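# Wind cable one full turn around held reel hub

## Task

With one cable end already attached to the reel in the right gripper, wrap the cable one complete turn around the reel's hub, staying within roughly one cable thickness of the hub for almost the whole turn. Declare completion only while the right gripper holds the reel up high and still, with no support other than the grippers, and the reel must not drop once the left arm is withdrawn. Anything else kept in place only by the robot at the end does not count.

## Robot and tools

Robot: two arms, left_arm and right_arm, each with a two-finger gripper. Their bases sit in the scene frame at left_arm (+0.011, +0.309, 0) with quat_wxyz (+0.998, 0, 0, -0.067) and right_arm (-0.023, -0.259, 0) with quat_wxyz (+0.996, 0, 0, +0.088). The names are just labels, not sides of a picture.

Scene frame: origin on the table surface midway between the arms; +x reaches out over the table, +z is up, left_arm is toward +y. All positions are metres, all orientations are quaternions written w first (qw, qx, qy, qz). A gripper's fingers extend along its own +z and spread apart along its own y. end_effector_position is the point between the pads, about 1 cm short of the tips. Reported hand positions can be somewhat wrong, worse at long reach.

Row format (used by every moving call): one flat list of 16 numbers covering both arms, even if only one moves: x, y, z, qw, qx, qy, qz, opening for left_arm, then the same eight for right_arm. x, y, z and the quaternion are an absolute target pose for that gripper in the scene frame, not an offset. Opening runs from -1 (closed) to +1 (fully open, 0.094 m). To hold something, command an opening below the reported grip_measured: about 0.03 under it grips firmly, a smaller gap grips more gently. A target more than 0.6 m from the arm's last reported position along any of its gripper axes gets the call refused, and nothing is sent. To keep an arm still, repeat exactly its pose from the last result before it stopped, plus the desired opening, in every call; to keep an orientation, resend the same quaternion rather than the drifted one reported.

Control: each step lasts 1/30 s. Every step, the commanded pose is clipped to at most 70 mm and 16 degrees from the measured pose, then joints follow by damped inverse kinematics, favouring position over orientation. Friction may leave the gripper up to about 31 mm short, and very small commands may not move it at all. Elbows cannot fully straighten. Joint ranges (rad), base outward: waist -2.618 to 3.054, shoulder 0 to 3.142, elbow 0 to 3.142, wrist pitch -1.571 to 1.571, wrist yaw -1.571 to 1.571, wrist roll -2.094 to 2.094.

Tools:
- execute_actions {actions, pictures}: actions is an empty list (just report state, with pictures), or a list holding one item. An action item is {rows: 1 to 15 rows of 16 numbers, steps: up to 15, default 15}; each row is used for one step and the final row repeats to fill the count. A wait item is {steps: up to 300} with no rows, counted from the previous result. An action needs at least 4 steps; its result is captured 4 steps early, and those last steps run afterwards while you compose the next reply. After an action the arm continues only to its last clipped pose, so check the result and send the remainder. pictures true forces camera images.
- move {target, speed}: target is one 16-number row as above. Each gripper travels a straight line toward its pose, both finishing together, taking 0.5 to 10 s (cut off at 10 s). speed is m/s, 0.002 to 0.5, default 0.25; rotation up to twice that in rad/s. Grippers can lag, wander or overshoot speed, especially with the arm nearly straight, and do not avoid obstacles or each other. Opening is applied at the start. Faster moves and targets deeper past a contact hit and press harder.
- wait {seconds: 0 to 10}: lets time pass with no new command.
- zoom_image {camera, region [x0, y0, x1, y1]}: pixel box, at most 504 by 504, origin top-left, on cam_high, cam_low, cam_left_wrist or cam_right_wrist (each 504x504).
- read_manual {section: "licences"}: licence text only, no motion.
Call it only when the goal holds and will stay held.

Reading results: the state line gives each gripper's position and quaternion. grip_measured is the finger opening on the command scale (each reading may be off by about 1 mm). HELD marks steps where part of your row was withheld; a "pose unreachable" line names an arm whose command the clearance check altered or blocked. "Hand target" shows where the controller is currently driving each gripper (only when nothing is pending). A move adds a "move:" line with how it ended (done, off_target, moving, held, fault), any limits (paced = target clipped; held = some steps blocked, after which the arm may jump quickly) and each gripper's distance from its target. Joint torques are raw drive outputs with offsets and noise. FAULT lines report arm stops; MOTOR HOT warns from 75 °C, 90 °C stops that arm for 10 s, and at 100 °C the arm goes limp and drops, so avoid holding loads longer than needed. Camera calibration lines give intrinsics and world-to-camera transforms for projecting points.

The simulation keeps running while you think and write. Avoid: arms colliding or pushing each other, dropping the reel, slamming or shoving objects, and anything leaving the table. Loose items may occasionally get nudged by outside disturbances.

Each tool is called after "Call:" in YAML: its name, and indented under it one key for each argument.

## Session

Call:
execute_actions:
  actions: []

Scene clock: 0.00 s of 4800.00 s.
left_arm: end_effector_position=(+0.3576, +0.2035, +0.3228) grip_measured=+1.000 end_effector_quat_wxyz=(+0.640, +0.271, +0.718, +0.020) | right_arm: end_effector_position=(+0.2193, -0.0114, +0.4240) grip_measured=-0.951 end_effector_quat_wxyz=(+0.411, -0.351, +0.829, +0.147)
Joint positions: left_arm=[-0.131  0.968  0.87  -0.082  0.064  0.404  0.094] | right_arm=[ 0.653  1.494  2.168 -1.343  0.068 -0.004  0.002]
Joint velocities: left_arm=[ 0.007 -0.022  0.012  0.066  0.037  0.007  0.   ] | right_arm=[-0.022 -0.017 -0.002 -0.022  0.095 -0.037 -0.001]
Joint torques (N m, as the arm reports them, + toward a larger angle): no reading
Motor temperatures (°C, as the motors report them): left_arm=[27 31 30 30 26 25] | right_arm=[25 30 31 40 26 27]
Hand target (left_arm): +0.358, +0.204, +0.323; +0.640, +0.271, +0.718, +0.020
Hand target (right_arm): +0.221, -0.009, +0.428; +0.419, -0.349, +0.825, +0.150
camera_calibration (this result's frames):
cam_left_wrist: T_world_to_cam=[[-0.41527, -0.67217, -0.612975, 0.474163], [-0.553744, 0.721382, -0.415903, 0.212793], [0.721747, 0.166719, -0.671779, 0.0252788], [0, 0, 0, 1]] pos_world=[0.296494, 0.160999, 0.396133]
cam_right_wrist: T_world_to_cam=[[0.674382, -0.738373, 0.00378502, -0.154292], [-0.672779, -0.616569, -0.408915, 0.363098], [0.304265, 0.273219, -0.912565, 0.434887], [0, 0, 0, 1]] pos_world=[0.216015, -0.00886915, 0.545923]

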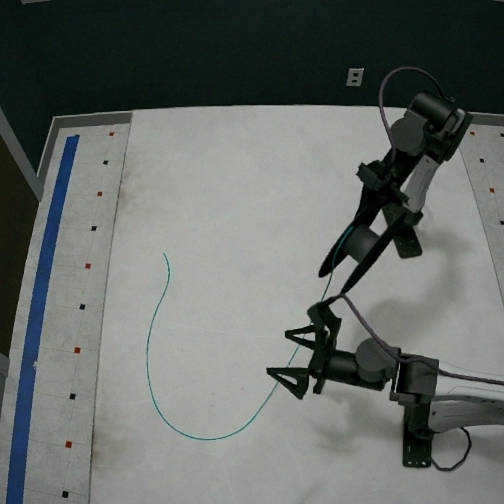

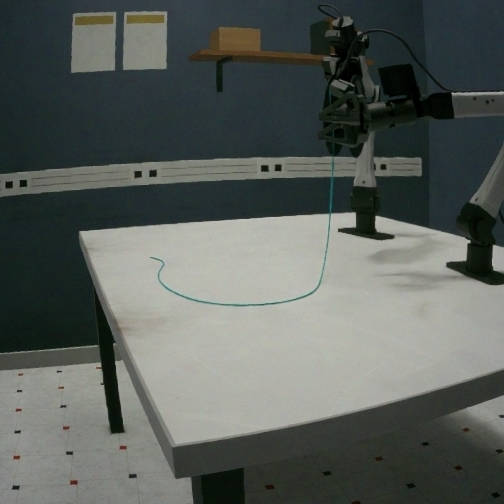

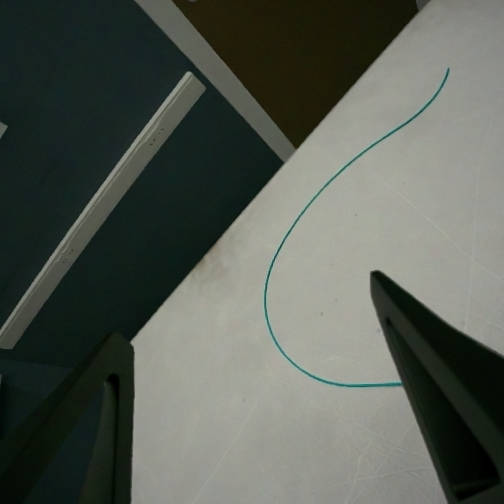

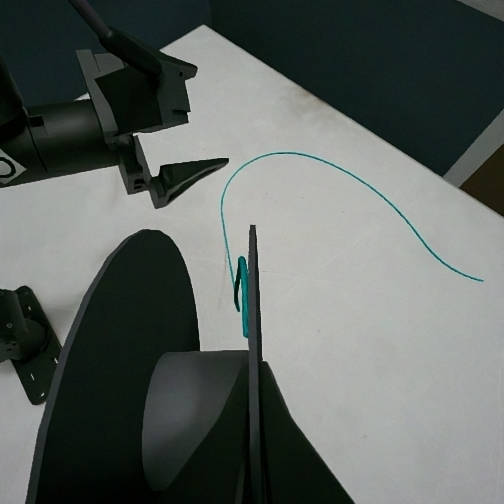

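Call:
zoom_image:
  camera: "cam_high"
  region: [290,160,430,320]

Call:
zoom_image:
  camera: "cam_right_wrist"
  region: [20,200,320,504]

Call:
zoom_image:
  camera: "cam_low"
  region: [270,0,430,180]

Region (290, 160, 430, 320) of cam_high's 504x504 image, scaled by 3.150, with more detail than that image has; it fills the left 441 columns of this view, and the rest is white.

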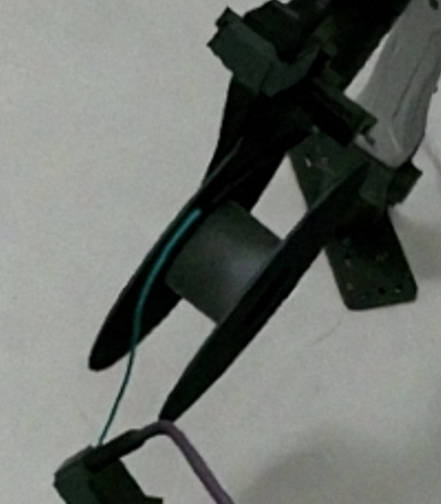

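Region (20, 200, 320, 504) of cam_right_wrist's 504x504 image, scaled by 1.658, with more detail than that image has; it fills the left 497 columns of this view, and the rest is white.

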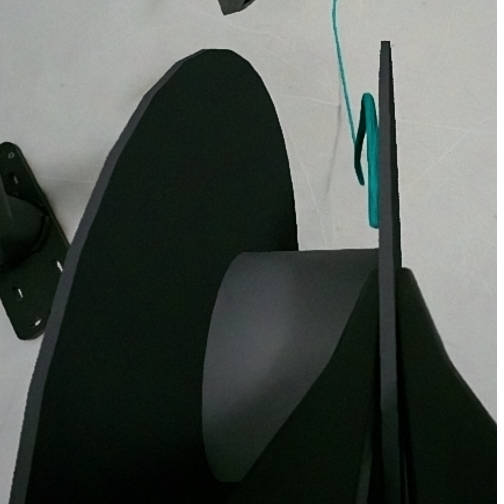

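Region (270, 0, 430, 180) of cam_low's 504x504 image, scaled by 2.800, with more detail than that image has.

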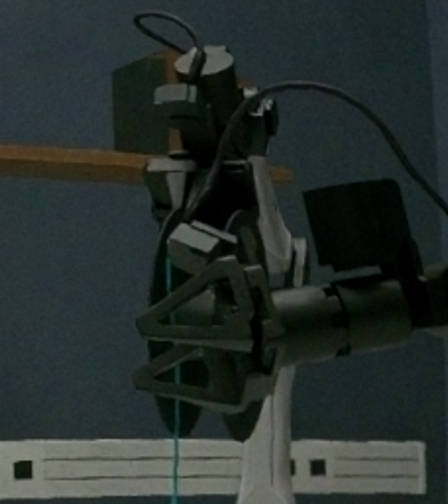

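Call:
move:
  target: [0.353,0.160,0.128,0.6061,0.3642,0.6061,-0.3642,0.0,0.348,-0.062,0.535,0.6861,-0.1711,0.6861,0.1711,-0.98]
  speed: 0.15

Scene clock: 30.33 s of 4800.00 s.
left_arm: end_effector_position=(+0.3561, +0.1560, +0.1388) grip_measured=+0.001 end_effector_quat_wxyz=(+0.611, +0.375, +0.600, -0.355) | right_arm: end_effector_position=(+0.3446, -0.0641, +0.5210) grip_measured=-0.951 end_effector_quat_wxyz=(+0.665, -0.180, +0.706, +0.166)
Joint positions: left_arm=[0.131 1.823 0.44  1.379 1.083 0.036 0.047] | right_arm=[ 0.307  1.409  1.865 -0.517 -0.01  -0.006  0.002]
Joint velocities: left_arm=[-0.017 -0.007 -0.002 -0.051  0.022 -0.022 -0.   ] | right_arm=[-0.032 -0.007  0.017 -0.081  0.051 -0.022 -0.   ]
Joint torques (N m, as the arm reports them, + toward a larger angle): left_arm=[ 0.82 -5.58  4.81  1.8   0.16 -0.07] | right_arm=[-1.01 -4.39  8.04  3.01 -0.11  0.08]
Motor temperatures (°C, as the motors report them): left_arm=[27 31 35 36 26 25] | right_arm=[25 31 32 46 26 27]
Hand target (left_arm): +0.354, +0.158, +0.129; +0.601, +0.367, +0.611, -0.363
Hand target (right_arm): +0.348, -0.065, +0.533; +0.684, -0.170, +0.687, +0.174
Off the commanded pose (left_arm): 0.012 m, 2 deg.
Off the commanded pose (right_arm): 0.015 m, 3 deg.
Kept back: nothing.
After step 180, 20.83 s passed at rest.
move: off_target (left_arm, right_arm)
camera_calibration (this result's frames):
cam_left_wrist: T_world_to_cam=[[-0.865301, -0.384505, -0.321574, 0.403838], [-0.0671784, 0.724711, -0.685771, 0.0333988], [0.49673, -0.571795, -0.652924, 0.103395], [0, 0, 0, 1]] pos_world=[0.300325, 0.190194, 0.220277]
cam_right_wrist: T_world_to_cam=[[0.466375, -0.883138, -0.0506177, -0.187301], [-0.476749, -0.202741, -0.85534, 0.646148], [0.745121, 0.423042, -0.515588, 0.150495], [0, 0, 0, 1]] pos_world=[0.283266, -0.0980771, 0.620789]

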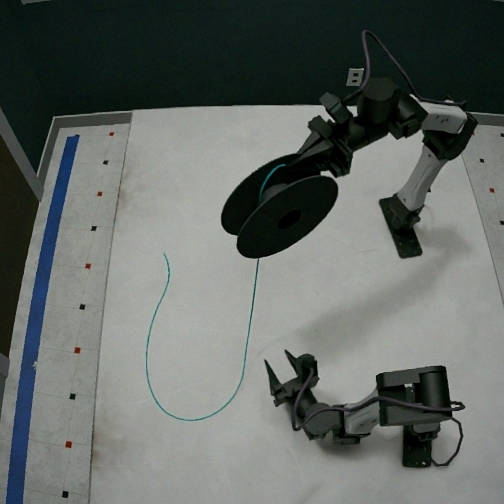

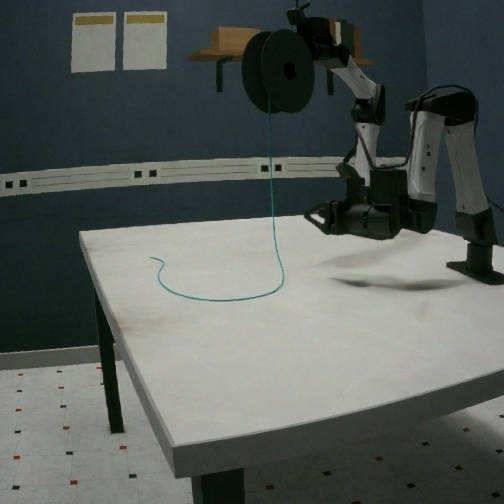

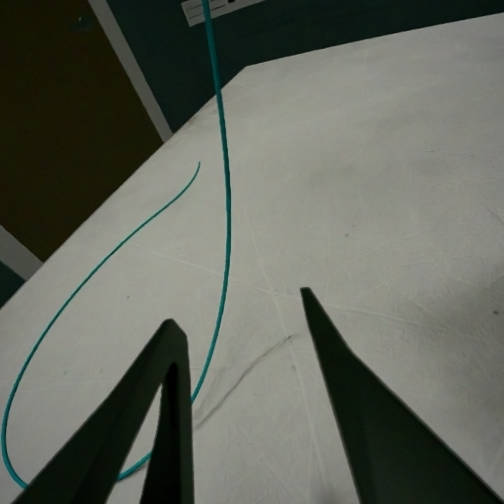

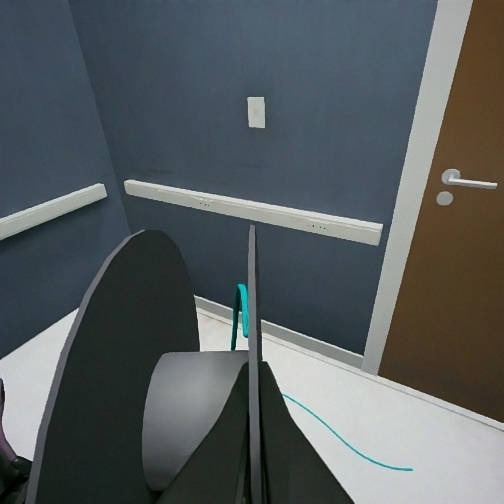

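Call:
execute_actions:
  actions: []

Scene clock: 31.03 s of 4800.00 s.
left_arm: end_effector_position=(+0.3561, +0.1560, +0.1395) grip_measured=+0.001 end_effector_quat_wxyz=(+0.611, +0.375, +0.599, -0.355) | right_arm: end_effector_position=(+0.3446, -0.0641, +0.5211) grip_measured=-0.951 end_effector_quat_wxyz=(+0.665, -0.180, +0.705, +0.166)
Joint positions: left_arm=[0.131 1.823 0.44  1.384 1.083 0.034 0.047] | right_arm=[ 0.307  1.409  1.865 -0.516 -0.01  -0.006  0.002]
Joint velocities: left_arm=[-0.002 -0.002  0.002  0.037 -0.022 -0.037  0.001] | right_arm=[-0.017 -0.022  0.007  0.095 -0.022 -0.007  0.   ]
Joint torques (N m, as the arm reports them, + toward a larger angle): left_arm=[ 0.79 -5.56  4.79  1.79  0.17 -0.07] | right_arm=[-0.91 -4.23  7.88  3.01 -0.06  0.08]
Motor temperatures (°C, as the motors report them): left_arm=[27 31 35 36 26 25] | right_arm=[25 31 32 47 26 27]
Hand target (left_arm): +0.354, +0.158, +0.129; +0.601, +0.367, +0.611, -0.363
Hand target (right_arm): +0.348, -0.065, +0.533; +0.684, -0.170, +0.687, +0.174
Off the commanded pose (left_arm): 0.013 m, 2 deg.
Off the commanded pose (right_arm): 0.014 m, 3 deg.
Kept back: nothing.
Steps of this call (steps 1 to 21: nothing new was sent). Readings (end_effector_position):
1: left_arm (+0.3561, +0.1560, +0.1390) | right_arm (+0.3446, -0.0641, +0.5210)
2: left_arm (+0.3561, +0.1560, +0.1391) | right_arm (+0.3446, -0.0641, +0.5210)
4: left_arm (+0.3561, +0.1560, +0.1392) | right_arm (+0.3446, -0.0641, +0.5211)
8: left_arm (+0.3561, +0.1560, +0.1394) | right_arm (+0.3446, -0.0641, +0.5211)
21: the state above
camera_calibration (this result's frames):
cam_left_wrist: T_world_to_cam=[[-0.864623, -0.384526, -0.323367, 0.404017], [-0.065152, 0.723995, -0.686722, 0.0334254], [0.498178, -0.572688, -0.651035, 0.103228], [0, 0, 0, 1]] pos_world=[0.300074, 0.190273, 0.220805]
cam_right_wrist: T_world_to_cam=[[0.466392, -0.883129, -0.0506168, -0.187302], [-0.47646, -0.20259, -0.855537, 0.646244], [0.745295, 0.423133, -0.515261, 0.150314], [0, 0, 0, 1]] pos_world=[0.283238, -0.0980921, 0.620856]

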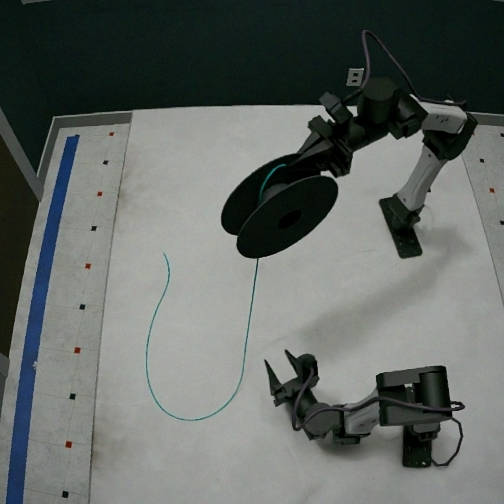

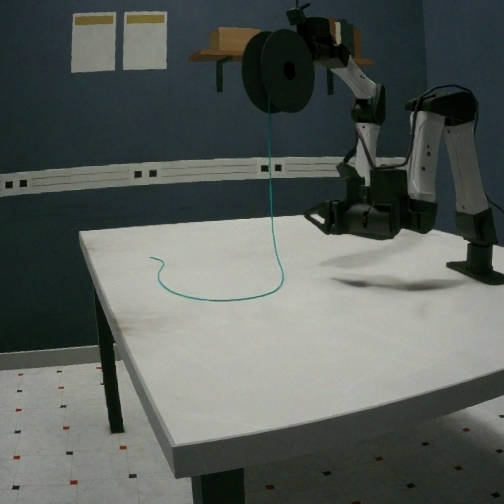

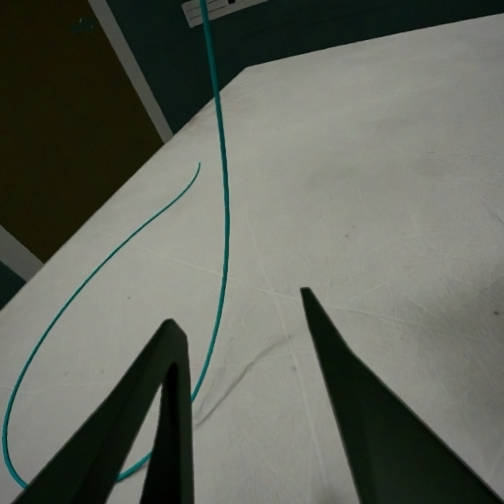

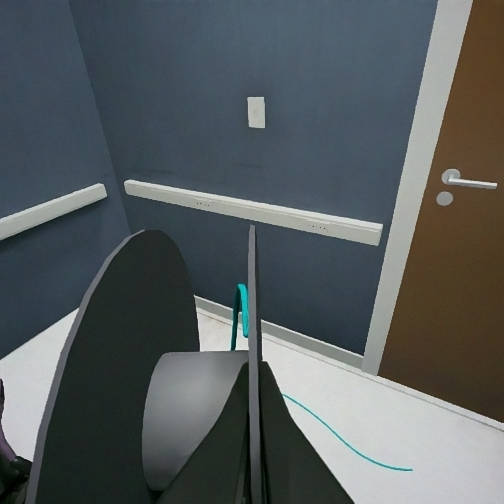

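Call:
zoom_image:
  camera: "cam_low"
  region: [200, 0, 400, 200]

Call:
zoom_image:
  camera: "cam_low"
  region: [220, 130, 400, 310]

Call:
zoom_image:
  camera: "cam_high"
  region: [200, 140, 360, 300]

Region (200, 0, 400, 200) of cam_low's 504x504 image, scaled by 2.520, with more detail than that image has.

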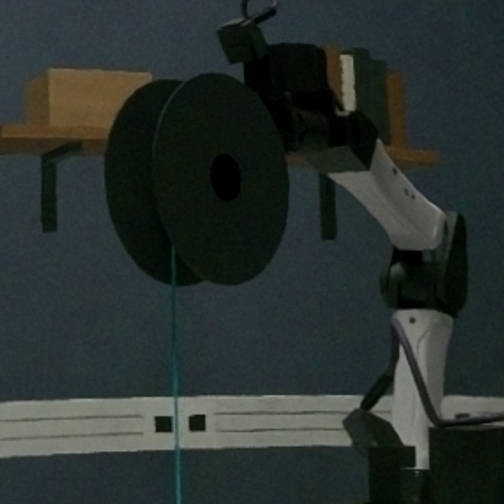

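Region (220, 130, 400, 310) of cam_low's 504x504 image, scaled by 2.800, with more detail than that image has.

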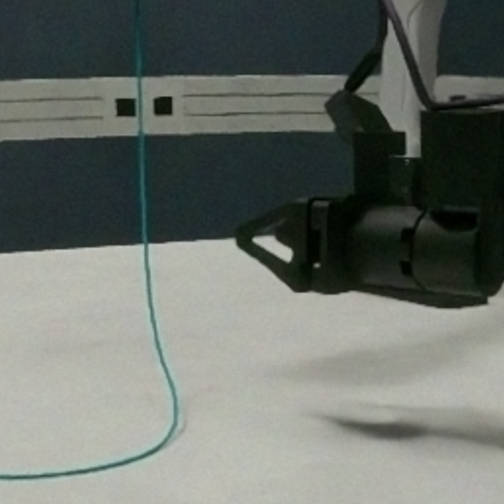

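Region (200, 140, 360, 300) of cam_high's 504x504 image, scaled by 3.150, with more detail than that image has.

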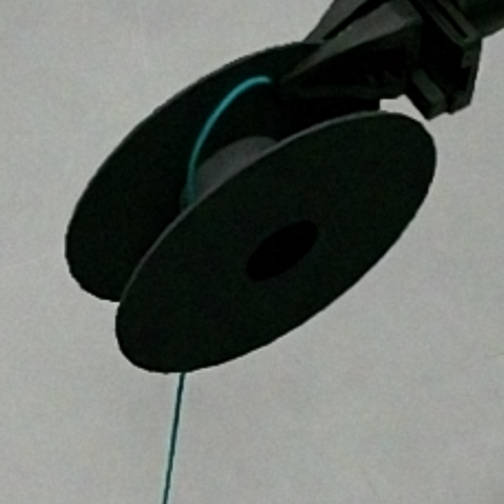

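Call:
move:
  target: [0.414,0.034,0.146,0.6061,0.3642,0.6061,-0.3642,0.0,0.348,-0.062,0.535,0.6861,-0.1711,0.6861,0.1711,-0.98]
  speed: 0.12

Scene clock: 36.03 s of 4800.00 s.
left_arm: end_effector_position=(+0.4105, +0.0385, +0.1624) grip_measured=+0.001 end_effector_quat_wxyz=(+0.624, +0.368, +0.587, -0.362) | right_arm: end_effector_position=(+0.3447, -0.0644, +0.5203) grip_measured=-0.951 end_effector_quat_wxyz=(+0.664, -0.180, +0.707, +0.165)
Joint positions: left_arm=[-0.222  1.963  0.767  1.251  0.73  -0.001  0.047] | right_arm=[ 0.307  1.409  1.865 -0.52  -0.009 -0.006  0.002]
Joint velocities: left_arm=[-0.012  0.002  0.002  0.037 -0.037 -0.051 -0.   ] | right_arm=[-0.007  0.007 -0.007 -0.007  0.051  0.022  0.001]
Joint torques (N m, as the arm reports them, + toward a larger angle): left_arm=[-0.31 -7.77  8.68  1.67 -0.03 -0.07] | right_arm=[ 0.36 -3.85  8.52  2.98  0.07 -0.04]
Motor temperatures (°C, as the motors report them): left_arm=[27 31 35 35 26 25] | right_arm=[25 31 32 48 26 27]
Hand target (left_arm): +0.414, +0.036, +0.148; +0.607, +0.362, +0.605, -0.366
Hand target (right_arm): +0.347, -0.062, +0.535; +0.685, -0.171, +0.687, +0.171
Off the commanded pose (left_arm): 0.017 m, 3 deg.
Off the commanded pose (right_arm): 0.015 m, 4 deg.
Kept back: nothing.
move: off_target (left_arm, right_arm)
camera_calibration (this result's frames):
cam_left_wrist: T_world_to_cam=[[-0.857947, -0.396095, -0.327163, 0.411654], [-0.0508606, 0.699187, -0.713128, 0.137129], [0.511214, -0.595186, -0.620011, 0.0142081], [0, 0, 0, 1]] pos_world=[0.352888, 0.0756319, 0.241277]
cam_right_wrist: T_world_to_cam=[[0.464559, -0.884101, -0.0505038, -0.187162], [-0.479397, -0.203133, -0.853766, 0.645567], [0.744556, 0.420836, -0.518202, 0.151568], [0, 0, 0, 1]] pos_world=[0.28358, -0.0981188, 0.620254]

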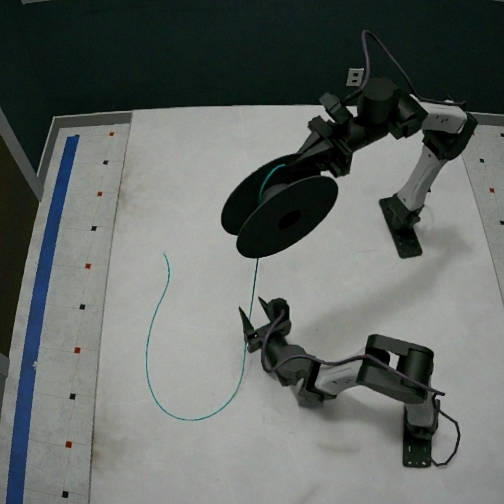

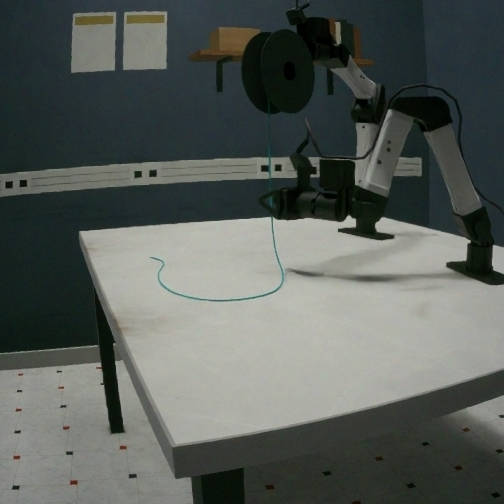

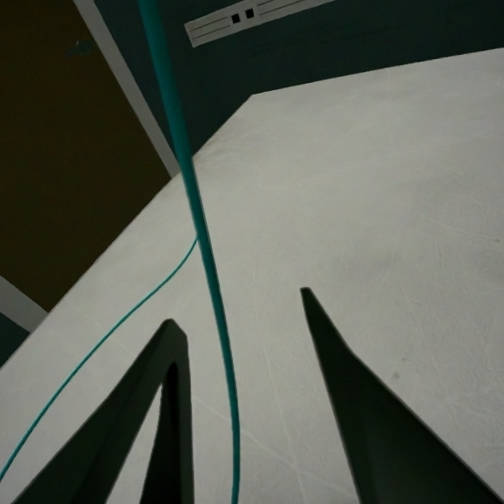

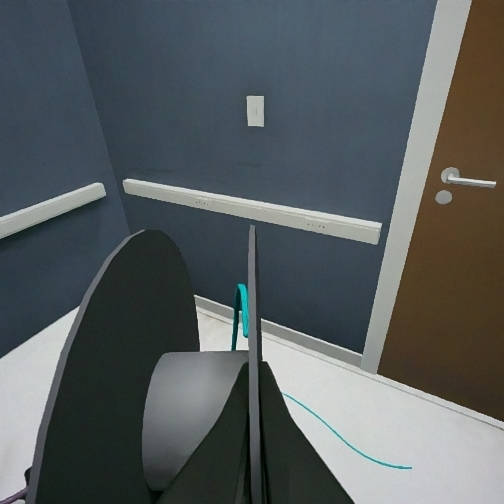

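Call:
execute_actions:
  actions:
    - {"rows": [[0.414,0.034,0.146,0.6061,0.3642,0.6061,-0.3642,-1.0,0.348,-0.062,0.535,0.6861,-0.1711,0.6861,0.1711,-0.98]], "steps": 15}
  pictures: false

Scene clock: 36.70 s of 4800.00 s.
left_arm: end_effector_position=(+0.4114, +0.0389, +0.1609) grip_measured=-0.971 end_effector_quat_wxyz=(+0.622, +0.366, +0.590, -0.361) | right_arm: end_effector_position=(+0.3447, -0.0644, +0.5204) grip_measured=-0.951 end_effector_quat_wxyz=(+0.664, -0.180, +0.707, +0.165)
Joint positions: left_arm=[-0.222  1.963  0.767  1.244  0.725 -0.002  0.001] | right_arm=[ 0.307  1.409  1.865 -0.519 -0.008 -0.006  0.002]
Joint velocities: left_arm=[ 0.002  0.002  0.002 -0.007 -0.022 -0.051  0.   ] | right_arm=[-0.002  0.002 -0.007 -0.007 -0.081  0.066  0.   ]
Joint torques (N m, as the arm reports them, + toward a larger angle): left_arm=[-0.63 -7.77  8.58  1.67 -0.02  0.05] | right_arm=[ 0.23 -4.01  8.47  2.95  0.11 -0.07]
Motor temperatures (°C, as the motors report them): left_arm=[27 32 35 35 26 25] | right_arm=[25 31 32 48 26 27]
Steps of this call (steps 1 to 9: nothing new was sent; steps 10 to 20: the first 11 steps of this action). Readings (end_effector_position):
10: left_arm (+0.4108, +0.0387, +0.1621) | right_arm (+0.3447, -0.0644, +0.5203)
11: left_arm (+0.4110, +0.0388, +0.1618) | right_arm (+0.3447, -0.0644, +0.5203)
13: left_arm (+0.4112, +0.0389, +0.1615) | right_arm (+0.3447, -0.0644, +0.5203)
17: left_arm (+0.4114, +0.0389, +0.1611) | right_arm (+0.3447, -0.0644, +0.5204)
20: the state above

Call:
move:
  target: [0.195,-0.087,0.210,0.6061,0.3642,0.6061,-0.3642,-1.0,0.348,-0.062,0.52,0.6861,-0.1711,0.6861,0.1711,-0.98]
  speed: 0.15

Scene clock: 41.40 s of 4800.00 s.
left_arm: end_effector_position=(+0.1997, -0.0839, +0.2098) grip_measured=-0.971 end_effector_quat_wxyz=(+0.613, +0.356, +0.601, -0.369) | right_arm: end_effector_position=(+0.3531, -0.0600, +0.4944) grip_measured=-0.951 end_effector_quat_wxyz=(+0.653, -0.182, +0.717, +0.162)
Joint positions: left_arm=[-1.021  1.52   0.523  1.021 -0.078 -0.006  0.001] | right_arm=[ 0.307  1.396  1.766 -0.465 -0.008 -0.006  0.002]
Joint velocities: left_arm=[ 0.002 -0.017 -0.017  0.037  0.022 -0.007  0.   ] | right_arm=[ 0.002  0.002 -0.012  0.037 -0.037  0.022  0.   ]
Joint torques (N m, as the arm reports them, + toward a larger angle): left_arm=[-0.62 -7.58  9.8   1.82  0.03 -0.06] | right_arm=[-0.07 -6.36  8.06  3.11  0.02  0.05]
Motor temperatures (°C, as the motors report them): left_arm=[27 33 35 35 26 25] | right_arm=[25 31 33 49 26 27]
Hand target (left_arm): +0.197, -0.086, +0.209; +0.605, +0.359, +0.607, -0.369
Hand target (right_arm): +0.347, -0.063, +0.519; +0.685, -0.171, +0.687, +0.171
Off your previous action's commanded pose (left_arm): 0.016 m, 3 deg at its last step (step 4 of this call).
Off your previous action's commanded pose (right_arm): 0.015 m, 4 deg at its last step (step 4 of this call).
Off the commanded pose (left_arm): 0.006 m, 1 deg.
Off the commanded pose (right_arm): 0.026 m, 6 deg.
Kept back: nothing.
move: off_target (right_arm)
camera_calibration (this result's frames):
cam_left_wrist: T_world_to_cam=[[-0.868854, -0.404778, -0.28504, 0.190377], [-0.0895489, 0.694758, -0.713647, 0.253243], [0.486903, -0.59453, -0.63989, 0.087548], [0, 0, 0, 1]] pos_world=[0.14546, -0.0468321, 0.291012]
cam_right_wrist: T_world_to_cam=[[0.462774, -0.885039, -0.0504503, -0.187991], [-0.503729, -0.21571, -0.836496, 0.627689], [0.72945, 0.412522, -0.545645, 0.148413], [0, 0, 0, 1]] pos_world=[0.294923, -0.0922043, 0.596557]

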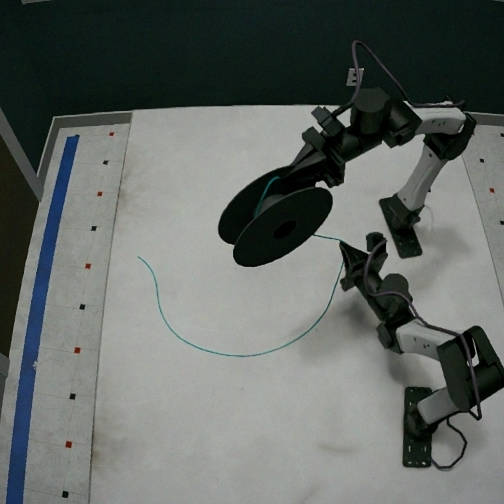

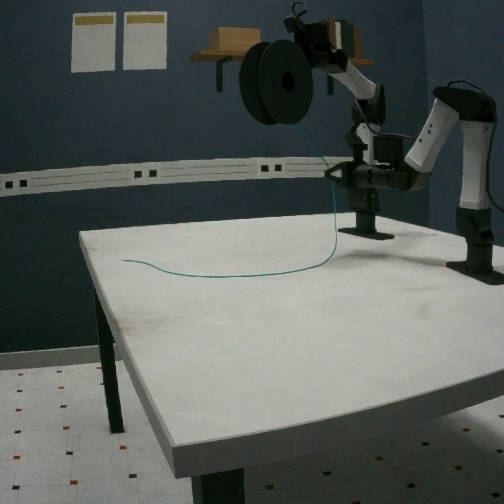

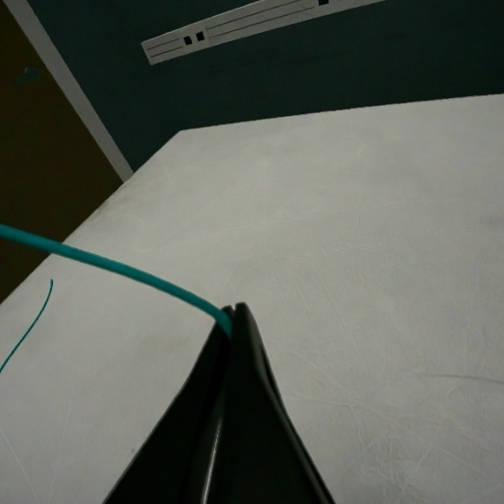

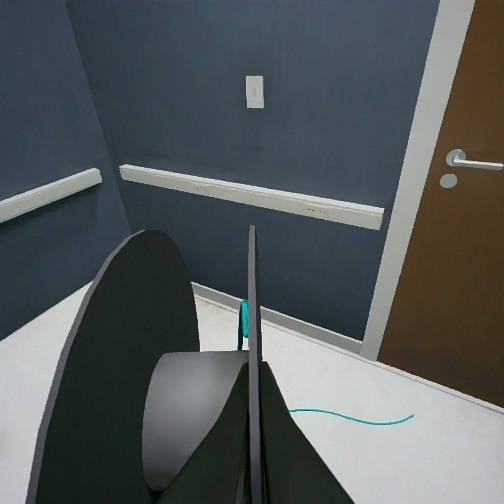

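Call:
move:
  target: [0.122,-0.070,0.350,0.6061,0.3642,0.6061,-0.3642,-1.0,0.346,-0.062,0.47,0.6861,-0.1711,0.6861,0.1711,-0.98]
  speed: 0.13

Scene clock: 43.77 s of 4800.00 s.
left_arm: end_effector_position=(+0.1263, -0.0707, +0.3479) grip_measured=-0.971 end_effector_quat_wxyz=(+0.609, +0.357, +0.606, -0.368) | right_arm: end_effector_position=(+0.3506, -0.0618, +0.4478) grip_measured=-0.951 end_effector_quat_wxyz=(+0.657, -0.180, +0.714, +0.162)
Joint positions: left_arm=[-1.293  1.118  0.854  0.277 -0.35  -0.007  0.001] | right_arm=[ 0.307  1.29   1.463 -0.257 -0.006 -0.006  0.002]
Joint velocities: left_arm=[-0.027  0.032  0.007  0.037  0.007  0.066 -0.001] | right_arm=[-0.007 -0.002 -0.022 -0.066 -0.066 -0.007 -0.   ]
Joint torques (N m, as the arm reports them, + toward a larger angle): left_arm=[-0.66 -5.18 11.9   1.86  0.02  0.03] | right_arm=[ 0.55 -5.87  8.9   2.96  0.09  0.01]
Motor temperatures (°C, as the motors report them): left_arm=[27 33 35 35 26 25] | right_arm=[25 32 33 50 26 27]
Hand target (left_arm): +0.123, -0.069, +0.349; +0.605, +0.363, +0.607, -0.366
Hand target (right_arm): +0.344, -0.063, +0.469; +0.685, -0.171, +0.687, +0.171
Off the commanded pose (left_arm): 0.005 m, 1 deg.
Off the commanded pose (right_arm): 0.023 m, 5 deg.
Kept back: nothing.
move: off_target (right_arm)
camera_calibration (this result's frames):
cam_left_wrist: T_world_to_cam=[[-0.871029, -0.402526, -0.281568, 0.170534], [-0.0955728, 0.7011, -0.706629, 0.334773], [0.481844, -0.588585, -0.649149, 0.223789], [0, 0, 0, 1]] pos_world=[0.0727041, -0.0343462, 0.42985]
cam_right_wrist: T_world_to_cam=[[0.461288, -0.885825, -0.0502753, -0.190342], [-0.495342, -0.210107, -0.842906, 0.587408], [0.736104, 0.413726, -0.535707, 0.118857], [0, 0, 0, 1]] pos_world=[0.291279, -0.0943653, 0.549233]

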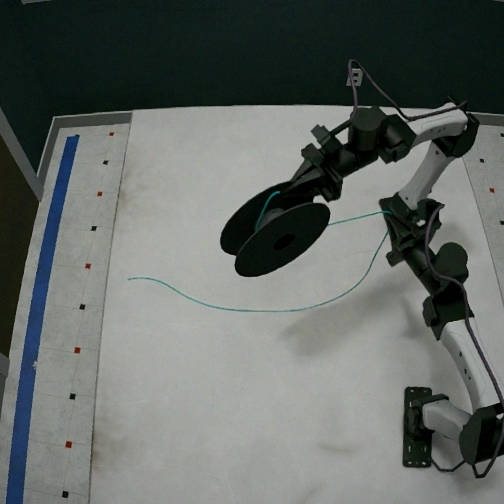

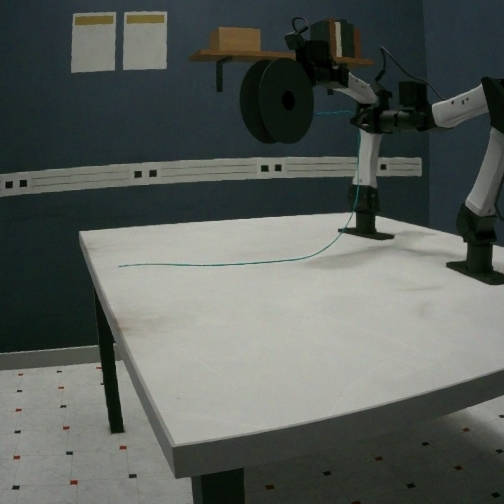

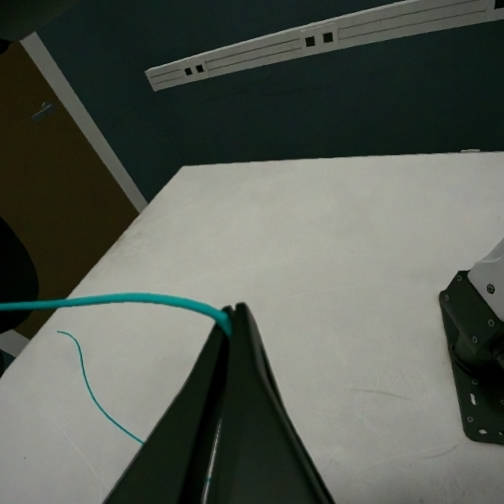

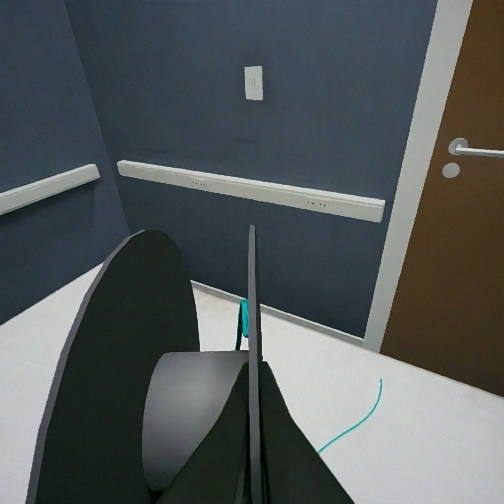

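Call:
move:
  target: [0.133,-0.053,0.449,0.6061,0.3642,0.6061,-0.3642,-1.0,0.302,-0.085,0.408,0.6861,-0.1711,0.6861,0.1711,-0.98]
  speed: 0.09

Scene clock: 47.53 s of 4800.00 s.
left_arm: end_effector_position=(+0.1335, -0.0502, +0.4486) grip_measured=-0.971 end_effector_quat_wxyz=(+0.610, +0.355, +0.607, -0.365) | right_arm: end_effector_position=(+0.3030, -0.0839, +0.3954) grip_measured=-0.951 end_effector_quat_wxyz=(+0.665, -0.180, +0.705, +0.167)
Joint positions: left_arm=[-1.25   1.118  1.265 -0.137 -0.314 -0.007  0.001] | right_arm=[ 0.314  1.024  1.07  -0.105 -0.005 -0.005  0.002]
Joint velocities: left_arm=[-0.012 -0.007  0.002  0.007  0.081 -0.007 -0.   ] | right_arm=[-0.002 -0.002  0.007  0.007 -0.007  0.007  0.   ]
Joint torques (N m, as the arm reports them, + toward a larger angle): left_arm=[ 0.44 -3.46 11.7   2.01  0.24  0.11] | right_arm=[ 0.51 -2.99  9.15  2.87  0.09  0.  ]
Motor temperatures (°C, as the motors report them): left_arm=[27 33 36 35 26 25] | right_arm=[25 32 33 51 26 27]
Hand target (left_arm): +0.133, -0.052, +0.449; +0.606, +0.364, +0.606, -0.364
Hand target (right_arm): +0.301, -0.085, +0.408; +0.686, -0.171, +0.686, +0.172
Off the commanded pose (left_arm): 0.003 m, 1 deg.
Off the commanded pose (right_arm): 0.013 m, 3 deg.
Kept back: nothing.
move: off_target (right_arm)
camera_calibration (this result's frames):
cam_left_wrist: T_world_to_cam=[[-0.868392, -0.407512, -0.282542, 0.213197], [-0.100099, 0.702107, -0.705001, 0.392275], [0.485671, -0.583935, -0.650495, 0.298119], [0, 0, 0, 1]] pos_world=[0.0796172, -0.0144562, 0.530717]
cam_right_wrist: T_world_to_cam=[[0.467962, -0.882205, -0.0521994, -0.191565], [-0.476452, -0.202104, -0.855656, 0.514977], [0.744315, 0.425285, -0.514906, 0.125214], [0, 0, 0, 1]] pos_world=[0.241809, -0.118172, 0.495117]

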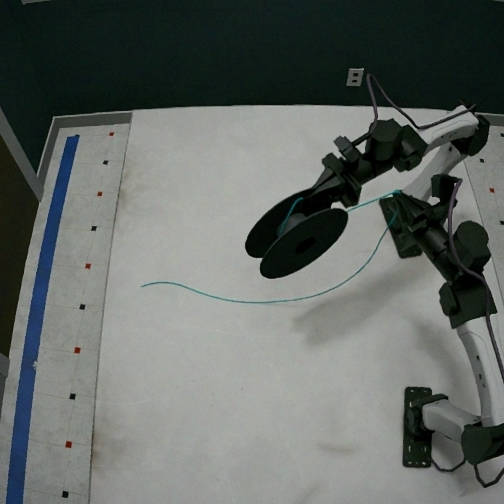

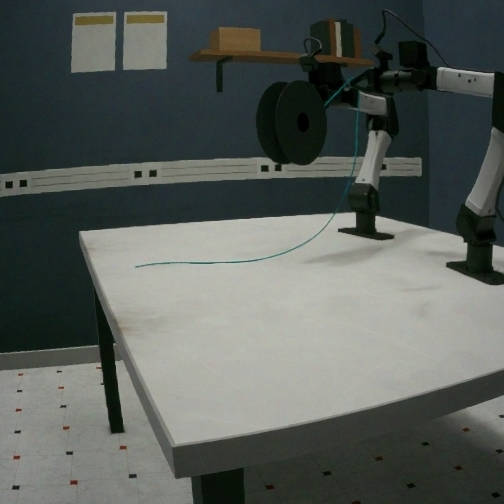

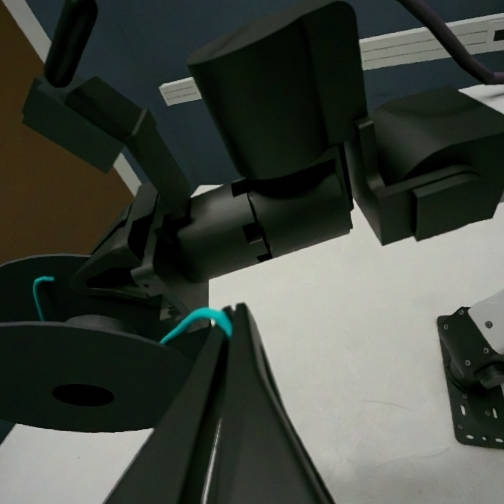

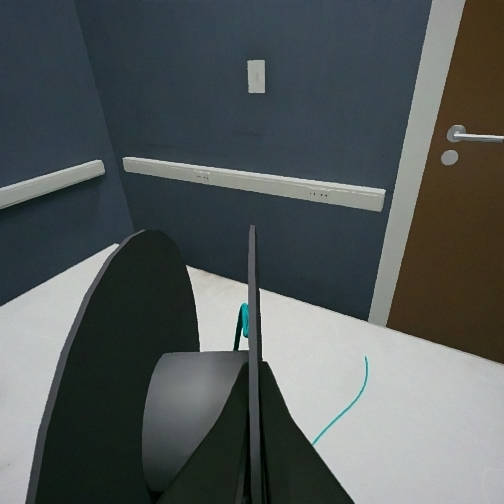

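Call:
move:
  target: [0.228,-0.011,0.483,0.6061,0.3642,0.6061,-0.3642,-1.0,0.266,-0.104,0.370,0.6861,-0.1711,0.6861,0.1711,-0.98]
  speed: 0.09

Scene clock: 49.80 s of 4800.00 s.
left_arm: end_effector_position=(+0.2223, -0.0116, +0.4759) grip_measured=-0.971 end_effector_quat_wxyz=(+0.600, +0.367, +0.611, -0.363) | right_arm: end_effector_position=(+0.2684, -0.1024, +0.3663) grip_measured=-0.951 end_effector_quat_wxyz=(+0.676, -0.178, +0.695, +0.169)
Joint positions: left_arm=[-0.777  1.177  1.444 -0.283  0.175 -0.001  0.001] | right_arm=[ 0.314  0.829  0.851 -0.051 -0.005 -0.005  0.002]
Joint velocities: left_arm=[ 0.012  0.017 -0.007 -0.051  0.066 -0.022  0.001] | right_arm=[-0.007  0.012 -0.027 -0.037  0.037  0.037 -0.   ]
Joint torques (N m, as the arm reports them, + toward a larger angle): left_arm=[ 0.97 -3.46 11.84  2.23  0.11  0.14] | right_arm=[ 0.58 -2.15  8.42  2.59  0.14 -0.01]
Motor temperatures (°C, as the motors report them): left_arm=[27 33 36 36 26 25] | right_arm=[25 32 33 51 26 27]
Hand target (left_arm): +0.226, -0.011, +0.483; +0.608, +0.367, +0.604, -0.361
Hand target (right_arm): +0.266, -0.104, +0.370; +0.686, -0.171, +0.686, +0.171
Off the commanded pose (left_arm): 0.009 m, 1 deg.
Off the commanded pose (right_arm): 0.005 m, 2 deg.
Kept back: nothing.
move: done
camera_calibration (this result's frames):
cam_left_wrist: T_world_to_cam=[[-0.876708, -0.385843, -0.287242, 0.318138], [-0.0927473, 0.721536, -0.686137, 0.382915], [0.471996, -0.574901, -0.668363, 0.306927], [0, 0, 0, 1]] pos_world=[0.16956, 0.022917, 0.559253]
cam_right_wrist: T_world_to_cam=[[0.469368, -0.881454, -0.0522682, -0.193481], [-0.453213, -0.189685, -0.870986, 0.470429], [0.75782, 0.432502, -0.488519, 0.131361], [0, 0, 0, 1]] pos_world=[0.204471, -0.138125, 0.463797]

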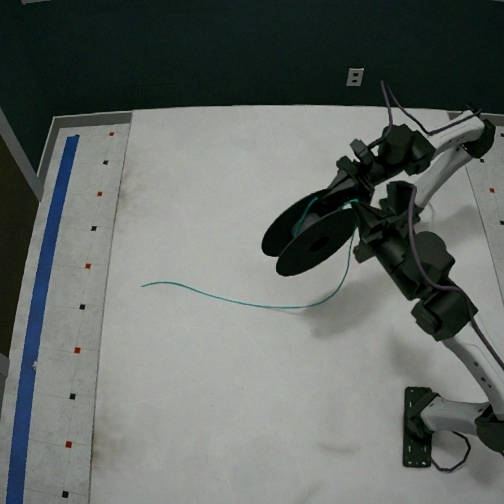

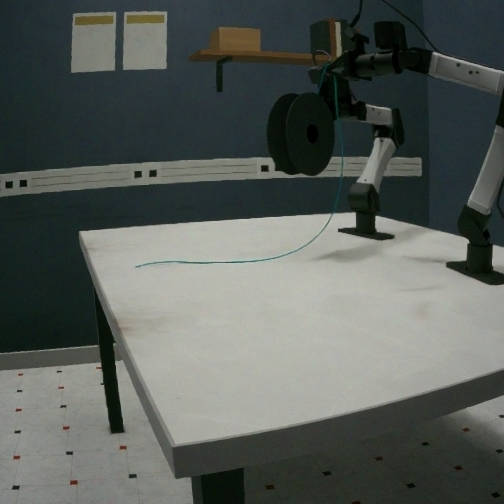

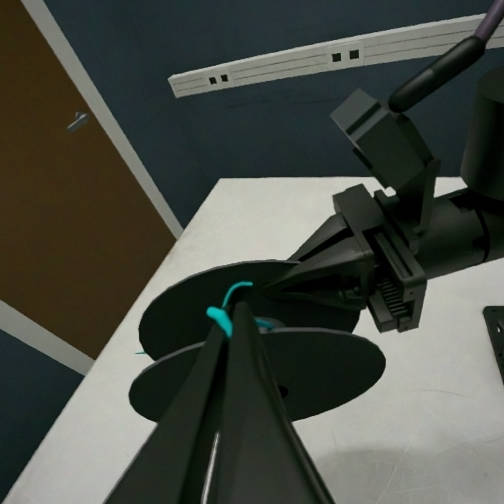

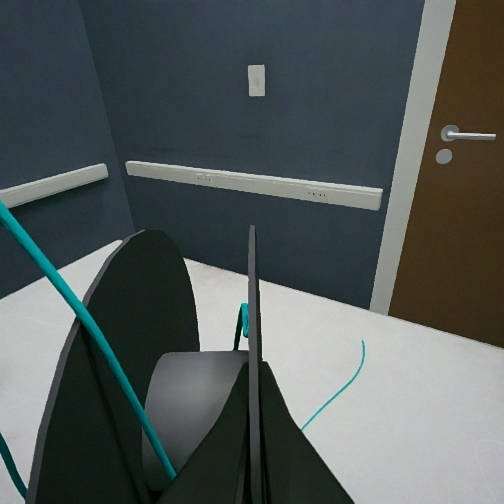

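Call:
move:
  target: [0.355,0.039,0.449,0.6061,0.3642,0.6061,-0.3642,-1.0,0.266,-0.104,0.370,0.6861,-0.1711,0.6861,0.1711,-0.98]
  speed: 0.12

Scene clock: 53.43 s of 4800.00 s.
left_arm: end_effector_position=(+0.3405, +0.0314, +0.4374) grip_measured=-0.971 end_effector_quat_wxyz=(+0.579, +0.378, +0.616, -0.378) | right_arm: end_effector_position=(+0.2687, -0.1028, +0.3725) grip_measured=-0.951 end_effector_quat_wxyz=(+0.685, -0.174, +0.687, +0.171)
Joint positions: left_arm=[-0.313  1.376  1.444 -0.124  0.681  0.008  0.001] | right_arm=[ 0.314  0.829  0.851 -0.025 -0.002 -0.004  0.002]
Joint velocities: left_arm=[-0.007  0.002 -0.017  0.037 -0.037 -0.081 -0.   ] | right_arm=[-0.012 -0.002 -0.002 -0.022 -0.051 -0.007 -0.   ]
Joint torques (N m, as the arm reports them, + toward a larger angle): left_arm=[ 1.72 -5.6  11.73  2.4  -0.2   0.07] | right_arm=[ 0.16 -2.01  8.41  2.36  0.11 -0.05]
Motor temperatures (°C, as the motors report them): left_arm=[27 33 37 36 26 25] | right_arm=[25 32 34 50 26 27]
Hand target (left_arm): +0.352, +0.039, +0.449; +0.606, +0.368, +0.606, -0.361
Hand target (right_arm): +0.266, -0.104, +0.370; +0.686, -0.171, +0.686, +0.171
Off the commanded pose (left_arm): 0.020 m, 4 deg.
Off the commanded pose (right_arm): 0.004 m, 0 deg.
Kept back: nothing.
move: off_target (left_arm)
camera_calibration (this result's frames):
cam_left_wrist: T_world_to_cam=[[-0.901109, -0.345294, -0.26225, 0.423376], [-0.0857776, 0.734838, -0.672797, 0.327739], [0.425024, -0.583768, -0.691788, 0.276647], [0, 0, 0, 1]] pos_world=[0.292038, 0.0668521, 0.522913]
cam_right_wrist: T_world_to_cam=[[0.467846, -0.88224, -0.0526584, -0.193203], [-0.43414, -0.177507, -0.883184, 0.476649], [0.769833, 0.436055, -0.466062, 0.123123], [0, 0, 0, 1]] pos_world=[0.202537, -0.139531, 0.468178]

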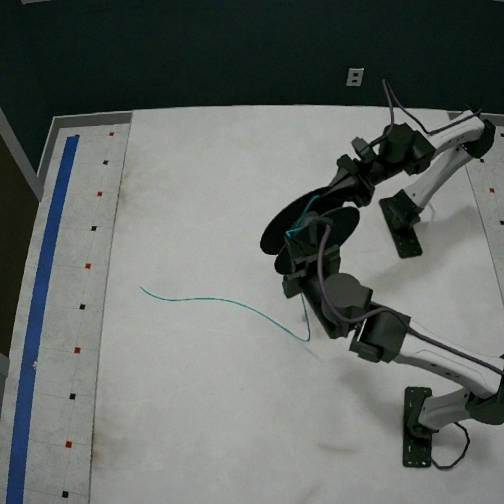

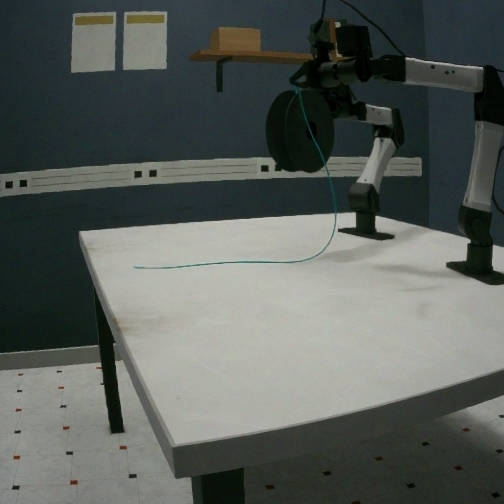

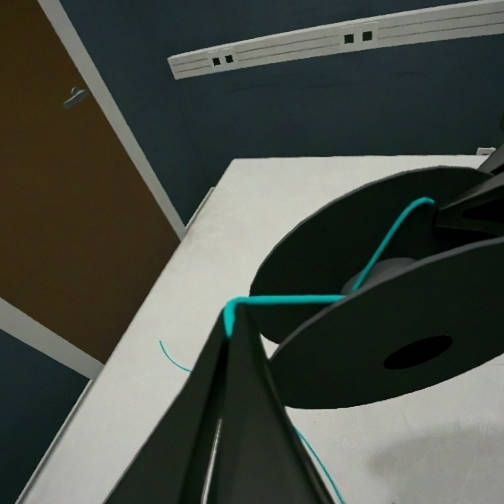

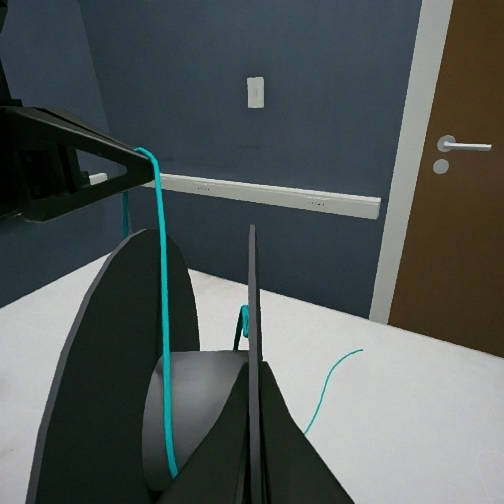

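Call:
zoom_image:
  camera: "cam_right_wrist"
  region: [0, 80, 300, 380]

Call:
zoom_image:
  camera: "cam_left_wrist"
  region: [200, 150, 504, 454]

Region (0, 80, 300, 380) of cam_right_wrist's 504x504 image, scaled by 1.680, with more detail than that image has.

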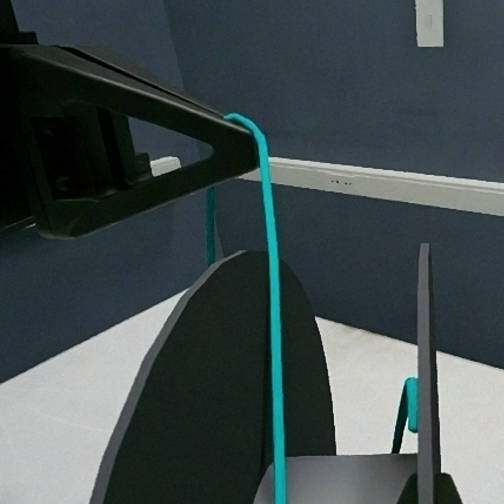

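Region (200, 150, 504, 454) of cam_left_wrist's 504x504 image, scaled by 1.658, with more detail than that image has.

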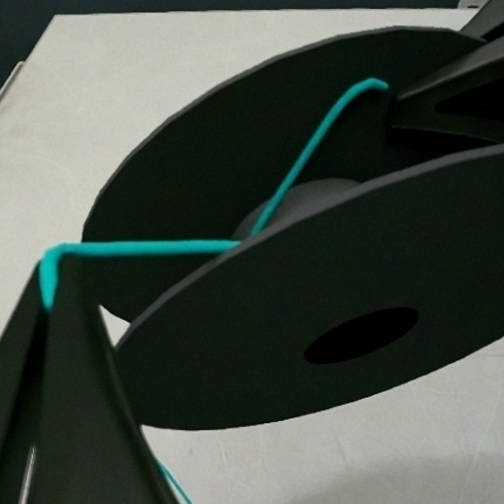

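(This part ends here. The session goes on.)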